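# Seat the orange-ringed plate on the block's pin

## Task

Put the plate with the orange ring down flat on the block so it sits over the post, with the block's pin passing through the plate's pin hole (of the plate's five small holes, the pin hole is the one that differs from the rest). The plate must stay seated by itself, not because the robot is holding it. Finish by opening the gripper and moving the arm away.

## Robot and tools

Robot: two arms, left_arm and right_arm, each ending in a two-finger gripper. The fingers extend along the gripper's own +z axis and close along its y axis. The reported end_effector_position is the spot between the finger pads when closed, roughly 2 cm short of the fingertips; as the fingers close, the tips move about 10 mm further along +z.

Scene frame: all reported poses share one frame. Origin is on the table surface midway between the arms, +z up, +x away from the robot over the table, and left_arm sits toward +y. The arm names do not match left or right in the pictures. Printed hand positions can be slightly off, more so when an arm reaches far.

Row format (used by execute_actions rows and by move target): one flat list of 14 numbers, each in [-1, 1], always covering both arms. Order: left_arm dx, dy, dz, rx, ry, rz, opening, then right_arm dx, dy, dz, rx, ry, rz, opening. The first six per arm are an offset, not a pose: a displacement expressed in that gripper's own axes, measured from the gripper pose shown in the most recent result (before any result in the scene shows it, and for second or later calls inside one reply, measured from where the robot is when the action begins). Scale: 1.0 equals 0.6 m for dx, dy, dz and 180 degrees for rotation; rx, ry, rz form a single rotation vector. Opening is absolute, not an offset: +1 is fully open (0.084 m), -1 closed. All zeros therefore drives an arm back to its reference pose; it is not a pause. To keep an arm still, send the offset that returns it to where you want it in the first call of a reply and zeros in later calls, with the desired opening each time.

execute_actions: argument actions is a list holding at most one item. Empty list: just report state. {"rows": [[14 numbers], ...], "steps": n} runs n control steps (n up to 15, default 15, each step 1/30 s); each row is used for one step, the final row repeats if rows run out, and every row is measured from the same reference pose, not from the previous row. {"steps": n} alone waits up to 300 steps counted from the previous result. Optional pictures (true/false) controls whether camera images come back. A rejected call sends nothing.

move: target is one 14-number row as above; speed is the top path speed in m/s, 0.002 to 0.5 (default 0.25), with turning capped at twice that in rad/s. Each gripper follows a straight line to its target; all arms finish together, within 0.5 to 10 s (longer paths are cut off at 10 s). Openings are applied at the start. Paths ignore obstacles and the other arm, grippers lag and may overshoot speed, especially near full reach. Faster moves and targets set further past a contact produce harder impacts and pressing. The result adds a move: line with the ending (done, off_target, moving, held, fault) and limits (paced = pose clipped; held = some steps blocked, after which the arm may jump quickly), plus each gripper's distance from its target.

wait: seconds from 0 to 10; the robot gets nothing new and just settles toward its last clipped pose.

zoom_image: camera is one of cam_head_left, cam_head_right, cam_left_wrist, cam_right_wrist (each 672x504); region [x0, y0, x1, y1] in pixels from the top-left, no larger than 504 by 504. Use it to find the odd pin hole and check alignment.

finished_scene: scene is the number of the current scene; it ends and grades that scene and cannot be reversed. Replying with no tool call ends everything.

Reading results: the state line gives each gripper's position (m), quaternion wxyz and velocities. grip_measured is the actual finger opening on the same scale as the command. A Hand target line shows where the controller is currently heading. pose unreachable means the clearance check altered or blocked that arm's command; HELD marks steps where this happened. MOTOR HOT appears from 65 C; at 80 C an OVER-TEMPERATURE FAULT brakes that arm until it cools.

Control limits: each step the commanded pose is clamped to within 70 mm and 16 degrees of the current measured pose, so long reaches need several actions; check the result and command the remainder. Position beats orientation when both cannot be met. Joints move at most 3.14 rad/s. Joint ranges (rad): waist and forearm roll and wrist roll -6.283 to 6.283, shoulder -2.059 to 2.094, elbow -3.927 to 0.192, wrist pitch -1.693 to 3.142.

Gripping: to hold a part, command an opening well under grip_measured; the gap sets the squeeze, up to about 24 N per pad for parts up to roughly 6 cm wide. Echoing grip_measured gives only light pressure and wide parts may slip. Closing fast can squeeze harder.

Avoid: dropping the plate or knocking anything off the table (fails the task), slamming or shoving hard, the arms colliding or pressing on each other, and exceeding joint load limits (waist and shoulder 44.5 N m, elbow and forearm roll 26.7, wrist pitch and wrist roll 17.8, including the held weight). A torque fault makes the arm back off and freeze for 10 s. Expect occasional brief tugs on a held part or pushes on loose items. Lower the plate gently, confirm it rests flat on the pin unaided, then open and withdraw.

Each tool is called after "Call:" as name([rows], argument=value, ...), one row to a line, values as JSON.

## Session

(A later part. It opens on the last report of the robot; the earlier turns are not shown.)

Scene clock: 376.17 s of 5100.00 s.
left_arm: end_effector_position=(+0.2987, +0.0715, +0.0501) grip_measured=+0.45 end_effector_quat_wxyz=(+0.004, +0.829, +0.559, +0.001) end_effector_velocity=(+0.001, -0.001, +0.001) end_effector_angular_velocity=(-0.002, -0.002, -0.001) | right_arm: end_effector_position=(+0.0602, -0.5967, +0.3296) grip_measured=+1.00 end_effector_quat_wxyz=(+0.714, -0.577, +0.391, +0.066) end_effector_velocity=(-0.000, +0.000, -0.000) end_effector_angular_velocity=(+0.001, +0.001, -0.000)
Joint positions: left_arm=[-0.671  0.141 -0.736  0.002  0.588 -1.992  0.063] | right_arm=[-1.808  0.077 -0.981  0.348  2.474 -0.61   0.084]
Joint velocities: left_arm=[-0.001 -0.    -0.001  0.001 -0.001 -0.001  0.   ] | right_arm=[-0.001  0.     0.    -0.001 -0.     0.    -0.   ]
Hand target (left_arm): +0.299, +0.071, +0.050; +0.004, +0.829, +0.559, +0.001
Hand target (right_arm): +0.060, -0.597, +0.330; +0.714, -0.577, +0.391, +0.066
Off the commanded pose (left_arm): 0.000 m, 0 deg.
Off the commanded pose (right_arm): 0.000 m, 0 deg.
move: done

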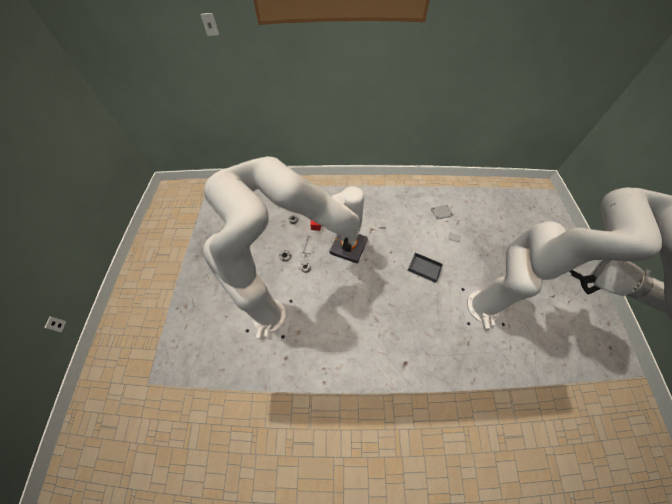

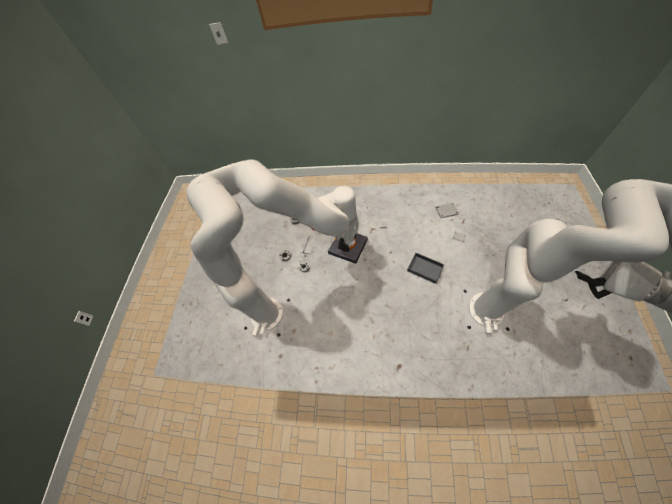

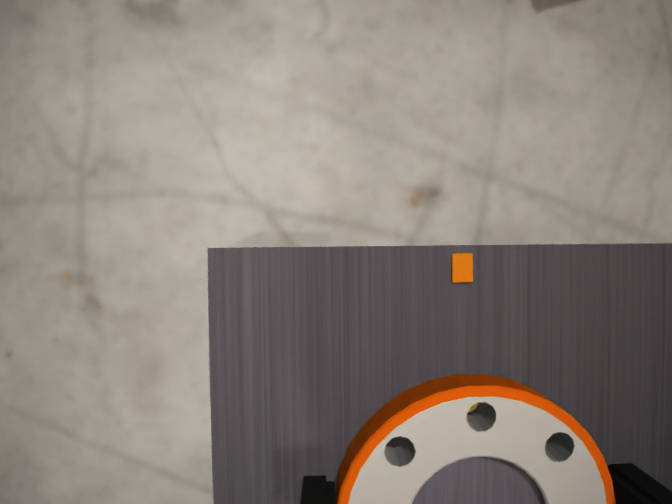

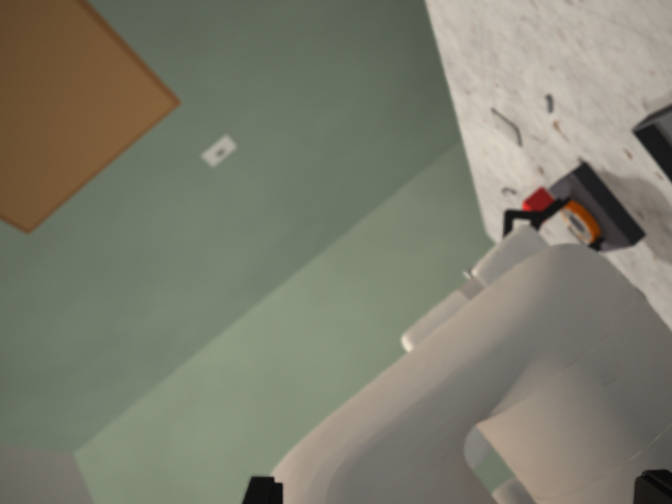

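The pin appears in the hole. Continue.

Call:
move(target=[0,0,0.005,0,0,0,-1,0,0,0,0,0,0,1], speed=0.005)

Scene clock: 378.57 s of 5100.00 s.
left_arm: end_effector_position=(+0.2987, +0.0715, +0.0472) grip_measured=+0.45 end_effector_quat_wxyz=(+0.004, +0.829, +0.559, +0.001) end_effector_velocity=(-0.001, -0.000, -0.000) end_effector_angular_velocity=(-0.000, +0.000, -0.002) | right_arm: end_effector_position=(+0.0602, -0.5967, +0.3296) grip_measured=+1.00 end_effector_quat_wxyz=(+0.714, -0.577, +0.391, +0.066) end_effector_velocity=(-0.000, -0.000, +0.000) end_effector_angular_velocity=(-0.001, -0.001, -0.003)
Joint positions: left_arm=[-0.671  0.149 -0.735  0.002  0.579 -1.992  0.063] | right_arm=[-1.808  0.077 -0.981  0.348  2.474 -0.61   0.084]
Joint velocities: left_arm=[-0.002  0.     0.001 -0.001 -0.001  0.001  0.   ] | right_arm=[-0.002 -0.    -0.     0.002 -0.     0.    -0.   ]
Hand target (left_arm): +0.299, +0.071, +0.047; +0.004, +0.829, +0.559, +0.001
Hand target (right_arm): +0.060, -0.597, +0.330; +0.714, -0.577, +0.391, +0.066
Off the commanded pose (left_arm): 0.000 m, 0 deg.
Off the commanded pose (right_arm): 0.000 m, 0 deg.
move: done

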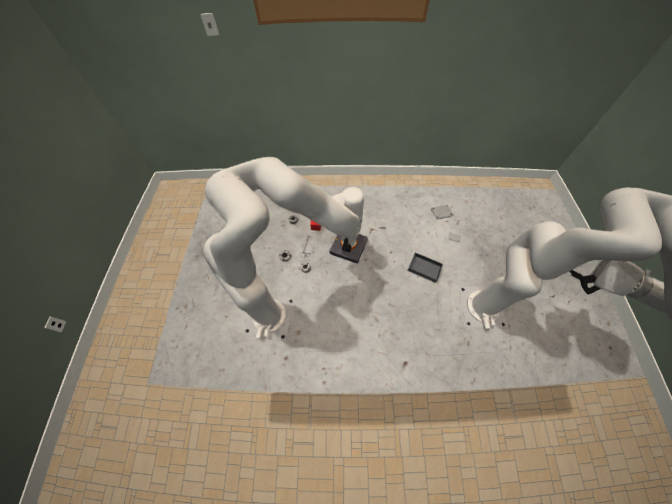

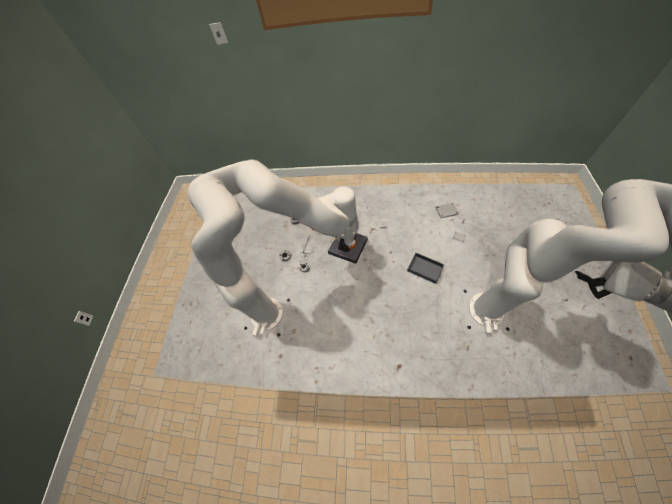

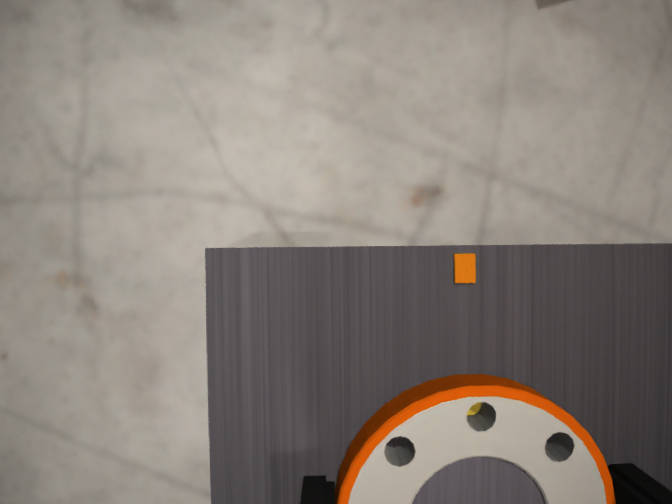

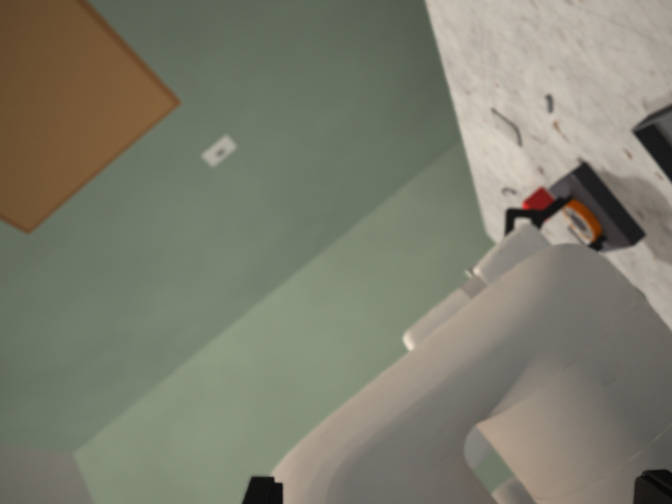

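Call:
move(target=[0,0,0.004,0,0,0,-1,0,0,0,0,0,0,1], speed=0.005)

Scene clock: 380.63 s of 5100.00 s.
left_arm: end_effector_position=(+0.2987, +0.0715, +0.0448) grip_measured=+0.45 end_effector_quat_wxyz=(+0.004, +0.829, +0.559, +0.001) end_effector_velocity=(-0.001, -0.001, -0.000) end_effector_angular_velocity=(-0.000, -0.000, -0.002) | right_arm: end_effector_position=(+0.0602, -0.5967, +0.3296) grip_measured=+1.00 end_effector_quat_wxyz=(+0.714, -0.577, +0.391, +0.066) end_effector_velocity=(-0.000, +0.000, +0.000) end_effector_angular_velocity=(+0.001, -0.001, -0.001)
Joint positions: left_arm=[-0.671  0.155 -0.735  0.002  0.572 -1.992  0.063] | right_arm=[-1.808  0.077 -0.981  0.348  2.474 -0.61   0.084]
Joint velocities: left_arm=[-0.002  0.     0.    -0.    -0.001  0.001  0.   ] | right_arm=[-0.001  0.     0.     0.     0.001  0.    -0.   ]
Hand target (left_arm): +0.299, +0.071, +0.045; +0.004, +0.829, +0.559, +0.001
Hand target (right_arm): +0.060, -0.597, +0.330; +0.714, -0.577, +0.391, +0.066
Off the commanded pose (left_arm): 0.000 m, 0 deg.
Off the commanded pose (right_arm): 0.000 m, 0 deg.
move: done

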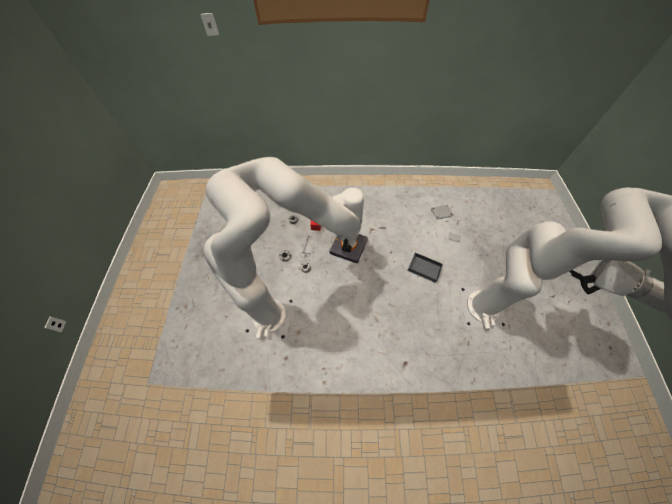

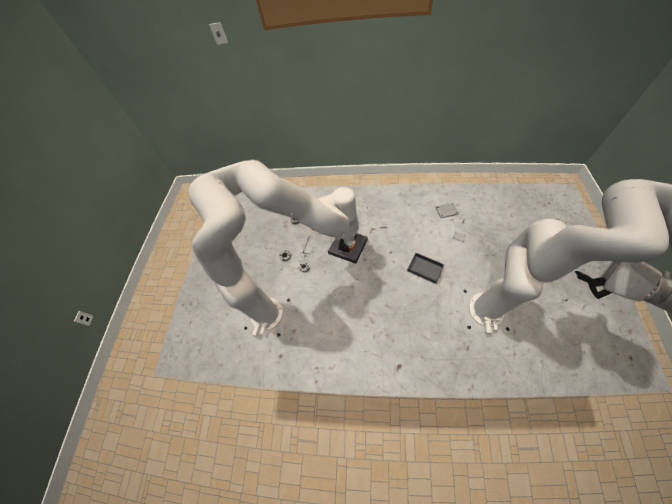

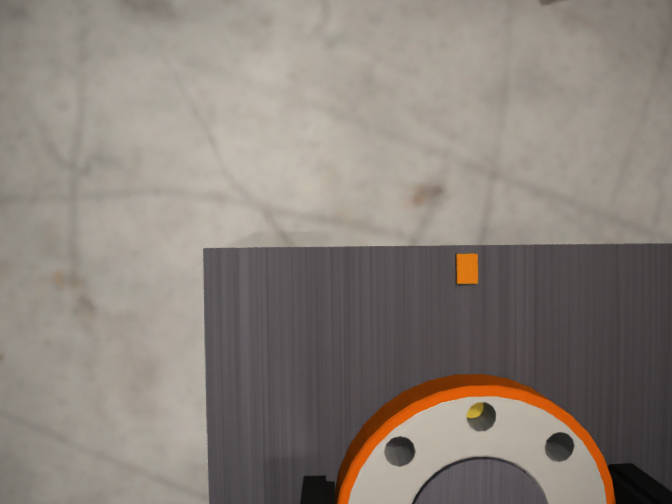

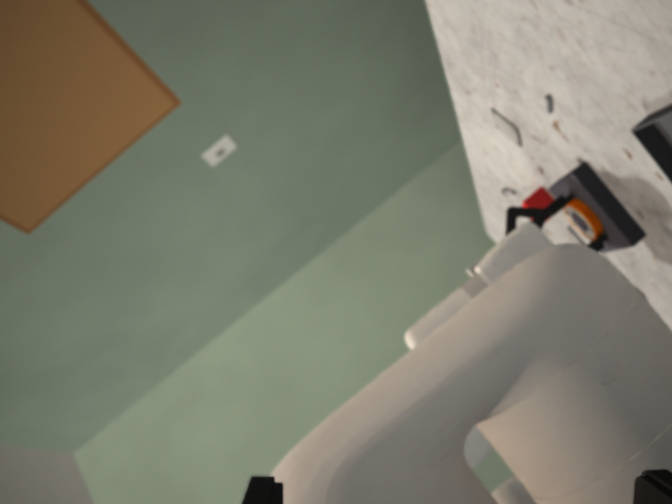

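Call:
move(target=[0,0,0.003,0,0,0,-1,0,0,0,0,0,0,1], speed=0.005)

Scene clock: 382.53 s of 5100.00 s.
left_arm: end_effector_position=(+0.2987, +0.0714, +0.0432) grip_measured=+0.45 end_effector_quat_wxyz=(+0.004, +0.829, +0.559, +0.001) end_effector_velocity=(+0.000, +0.000, -0.000) end_effector_angular_velocity=(+0.000, -0.000, +0.001) | right_arm: end_effector_position=(+0.0602, -0.5967, +0.3296) grip_measured=+1.00 end_effector_quat_wxyz=(+0.714, -0.577, +0.391, +0.066) end_effector_velocity=(-0.000, +0.000, +0.000) end_effector_angular_velocity=(+0.001, +0.001, +0.001)
Joint positions: left_arm=[-0.671  0.159 -0.734  0.002  0.567 -1.992  0.063] | right_arm=[-1.808  0.077 -0.981  0.348  2.474 -0.61   0.084]
Joint velocities: left_arm=[ 0.001  0.001 -0.001  0.001 -0.    -0.001  0.   ] | right_arm=[ 0.    -0.     0.001 -0.001  0.     0.     0.   ]
Hand target (left_arm): +0.299, +0.071, +0.043; +0.004, +0.829, +0.559, +0.001
Hand target (right_arm): +0.060, -0.597, +0.330; +0.714, -0.577, +0.391, +0.066
Off the commanded pose (left_arm): 0.000 m, 0 deg.
Off the commanded pose (right_arm): 0.000 m, 0 deg.
move: done

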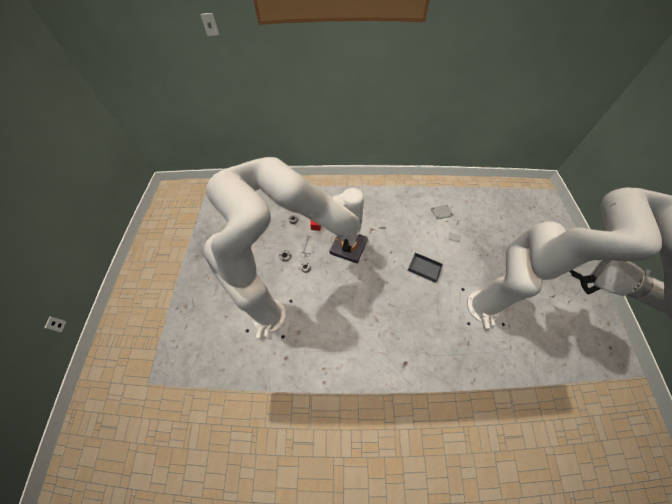

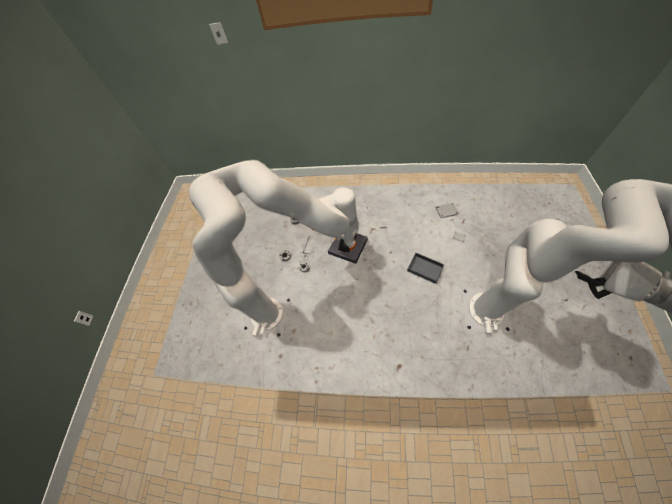

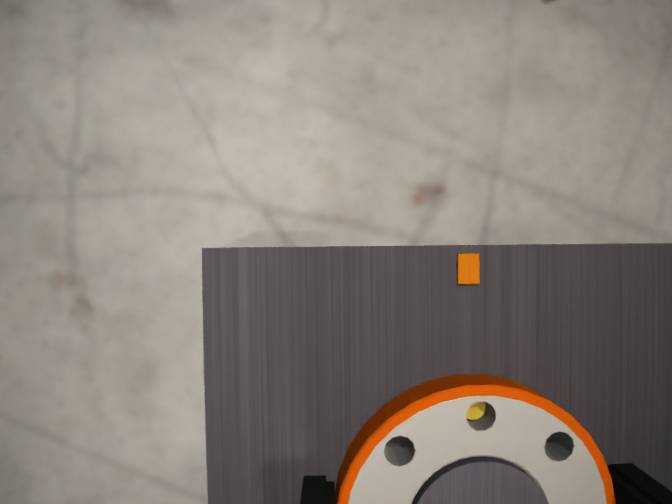

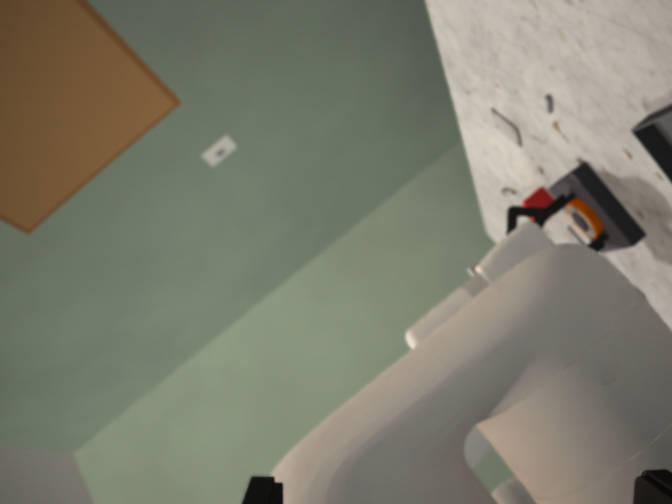

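About seated. Release and retreat.

Call:
move(target=[0,0,0,0,0,0,1,0,0,0,0,0,0,1], speed=0.02)

Call:
move(target=[-0.1,0,-0.2,0,0,0,1,0,0,0,0,0,0,1], speed=0.1)

Scene clock: 385.60 s of 5100.00 s.
left_arm: end_effector_position=(+0.2987, +0.0715, +0.0432) grip_measured=+1.00 end_effector_quat_wxyz=(+0.004, +0.829, +0.559, +0.001) end_effector_velocity=(+0.000, -0.000, +0.000) end_effector_angular_velocity=(-0.000, -0.001, -0.000) | right_arm: end_effector_position=(+0.0602, -0.5967, +0.3296) grip_measured=+1.00 end_effector_quat_wxyz=(+0.714, -0.577, +0.391, +0.066) end_effector_velocity=(-0.000, +0.000, -0.000) end_effector_angular_velocity=(+0.000, +0.001, +0.001)
Joint positions: left_arm=[-0.671  0.159 -0.734  0.002  0.567 -1.992  0.084] | right_arm=[-1.808  0.077 -0.981  0.348  2.474 -0.61   0.084]
Joint velocities: left_arm=[ 0.     0.    -0.001  0.001  0.    -0.    -0.   ] | right_arm=[ 0.    -0.    -0.    -0.002 -0.     0.    -0.   ]
Hand target (left_arm): +0.299, +0.071, +0.043; +0.004, +0.829, +0.559, +0.001
Hand target (right_arm): +0.060, -0.597, +0.330; +0.714, -0.577, +0.391, +0.066
Off the commanded pose (left_arm): 0.000 m, 0 deg.
Off the commanded pose (right_arm): 0.000 m, 0 deg.
move: done

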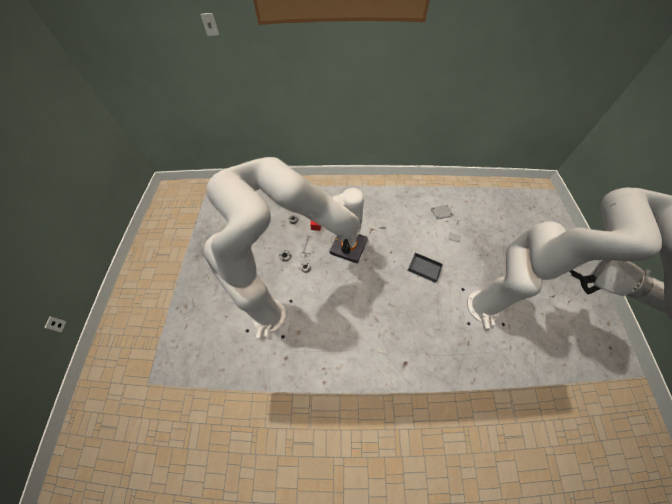

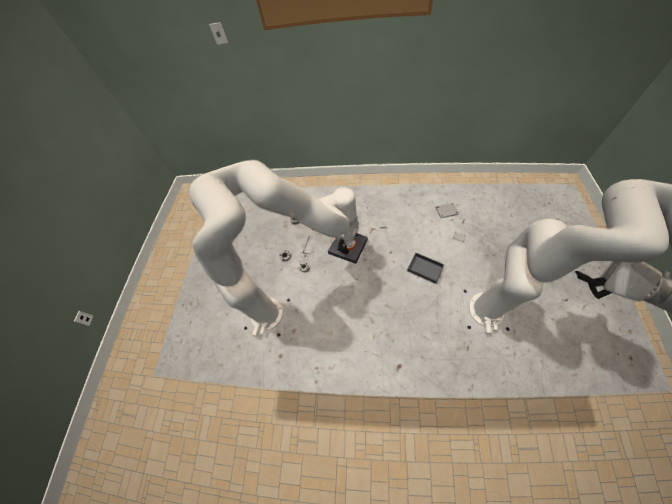

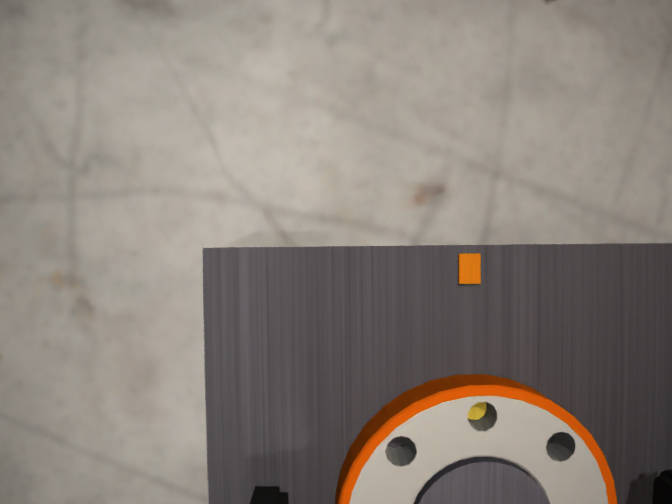

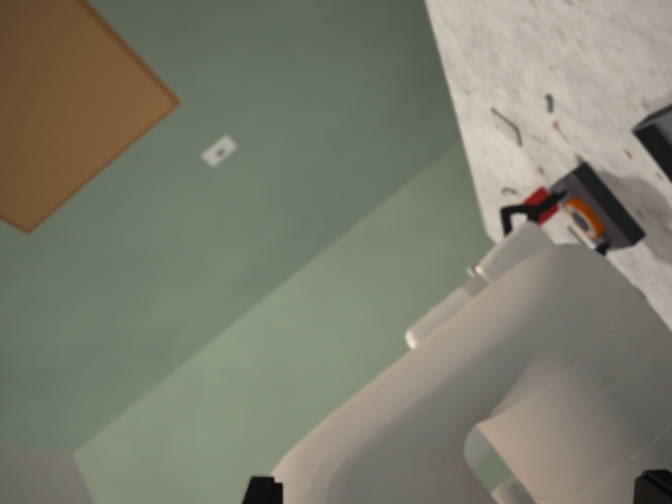

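Scene clock: 387.30 s of 5100.00 s.
left_arm: end_effector_position=(+0.2755, +0.0168, +0.1625) grip_measured=+1.00 end_effector_quat_wxyz=(+0.003, +0.829, +0.559, +0.001) end_effector_velocity=(-0.000, -0.001, +0.003) end_effector_angular_velocity=(+0.001, -0.001, -0.002) | right_arm: end_effector_position=(+0.0602, -0.5967, +0.3296) grip_measured=+1.00 end_effector_quat_wxyz=(+0.714, -0.577, +0.391, +0.066) end_effector_velocity=(-0.000, -0.000, +0.000) end_effector_angular_velocity=(-0.001, -0.000, +0.000)
Joint positions: left_arm=[-0.792 -0.001 -0.943  0.002  0.938 -2.113  0.084] | right_arm=[-1.808  0.077 -0.981  0.348  2.474 -0.61   0.084]
Joint velocities: left_arm=[-0.003 -0.001 -0.008  0.002  0.009 -0.003  0.   ] | right_arm=[-0.001 -0.    -0.001 -0.001  0.    -0.001 -0.   ]
Hand target (left_arm): +0.276, +0.016, +0.163; +0.004, +0.829, +0.559, +0.001
Hand target (right_arm): +0.060, -0.597, +0.330; +0.714, -0.577, +0.391, +0.066
Off the commanded pose (left_arm): 0.001 m, 0 deg.
Off the commanded pose (right_arm): 0.000 m, 0 deg.
move: done

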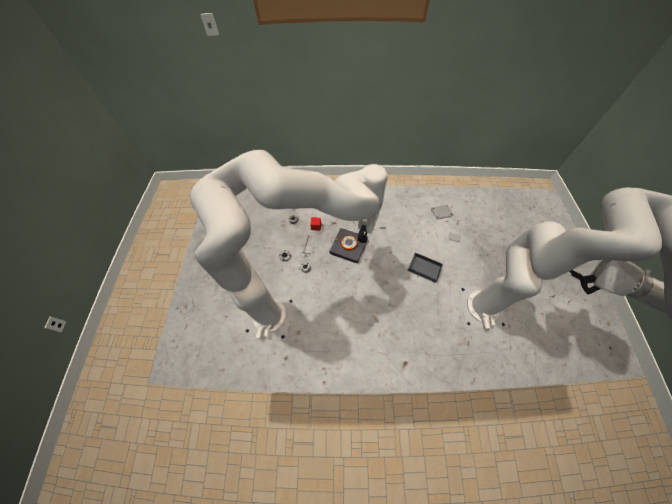

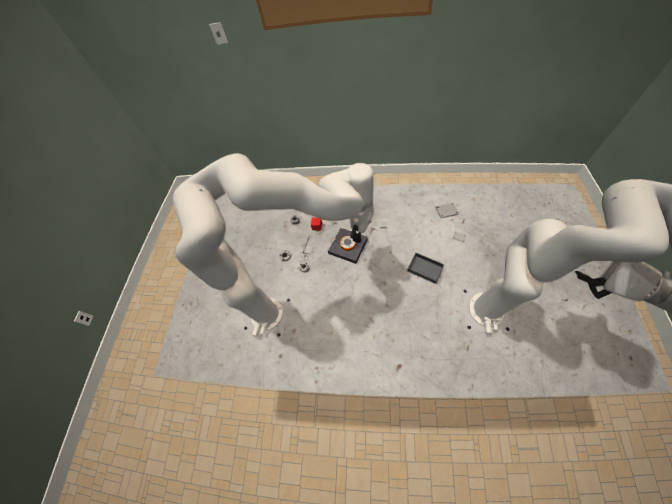

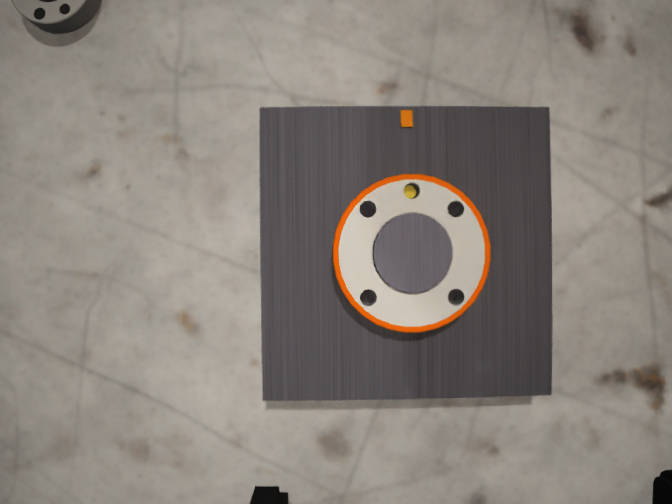

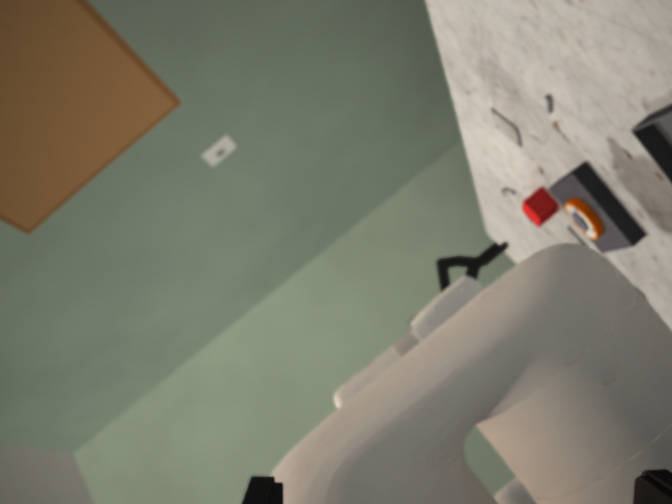

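Call:
finished_scene(scene=1)

The scene is finished: the task was done.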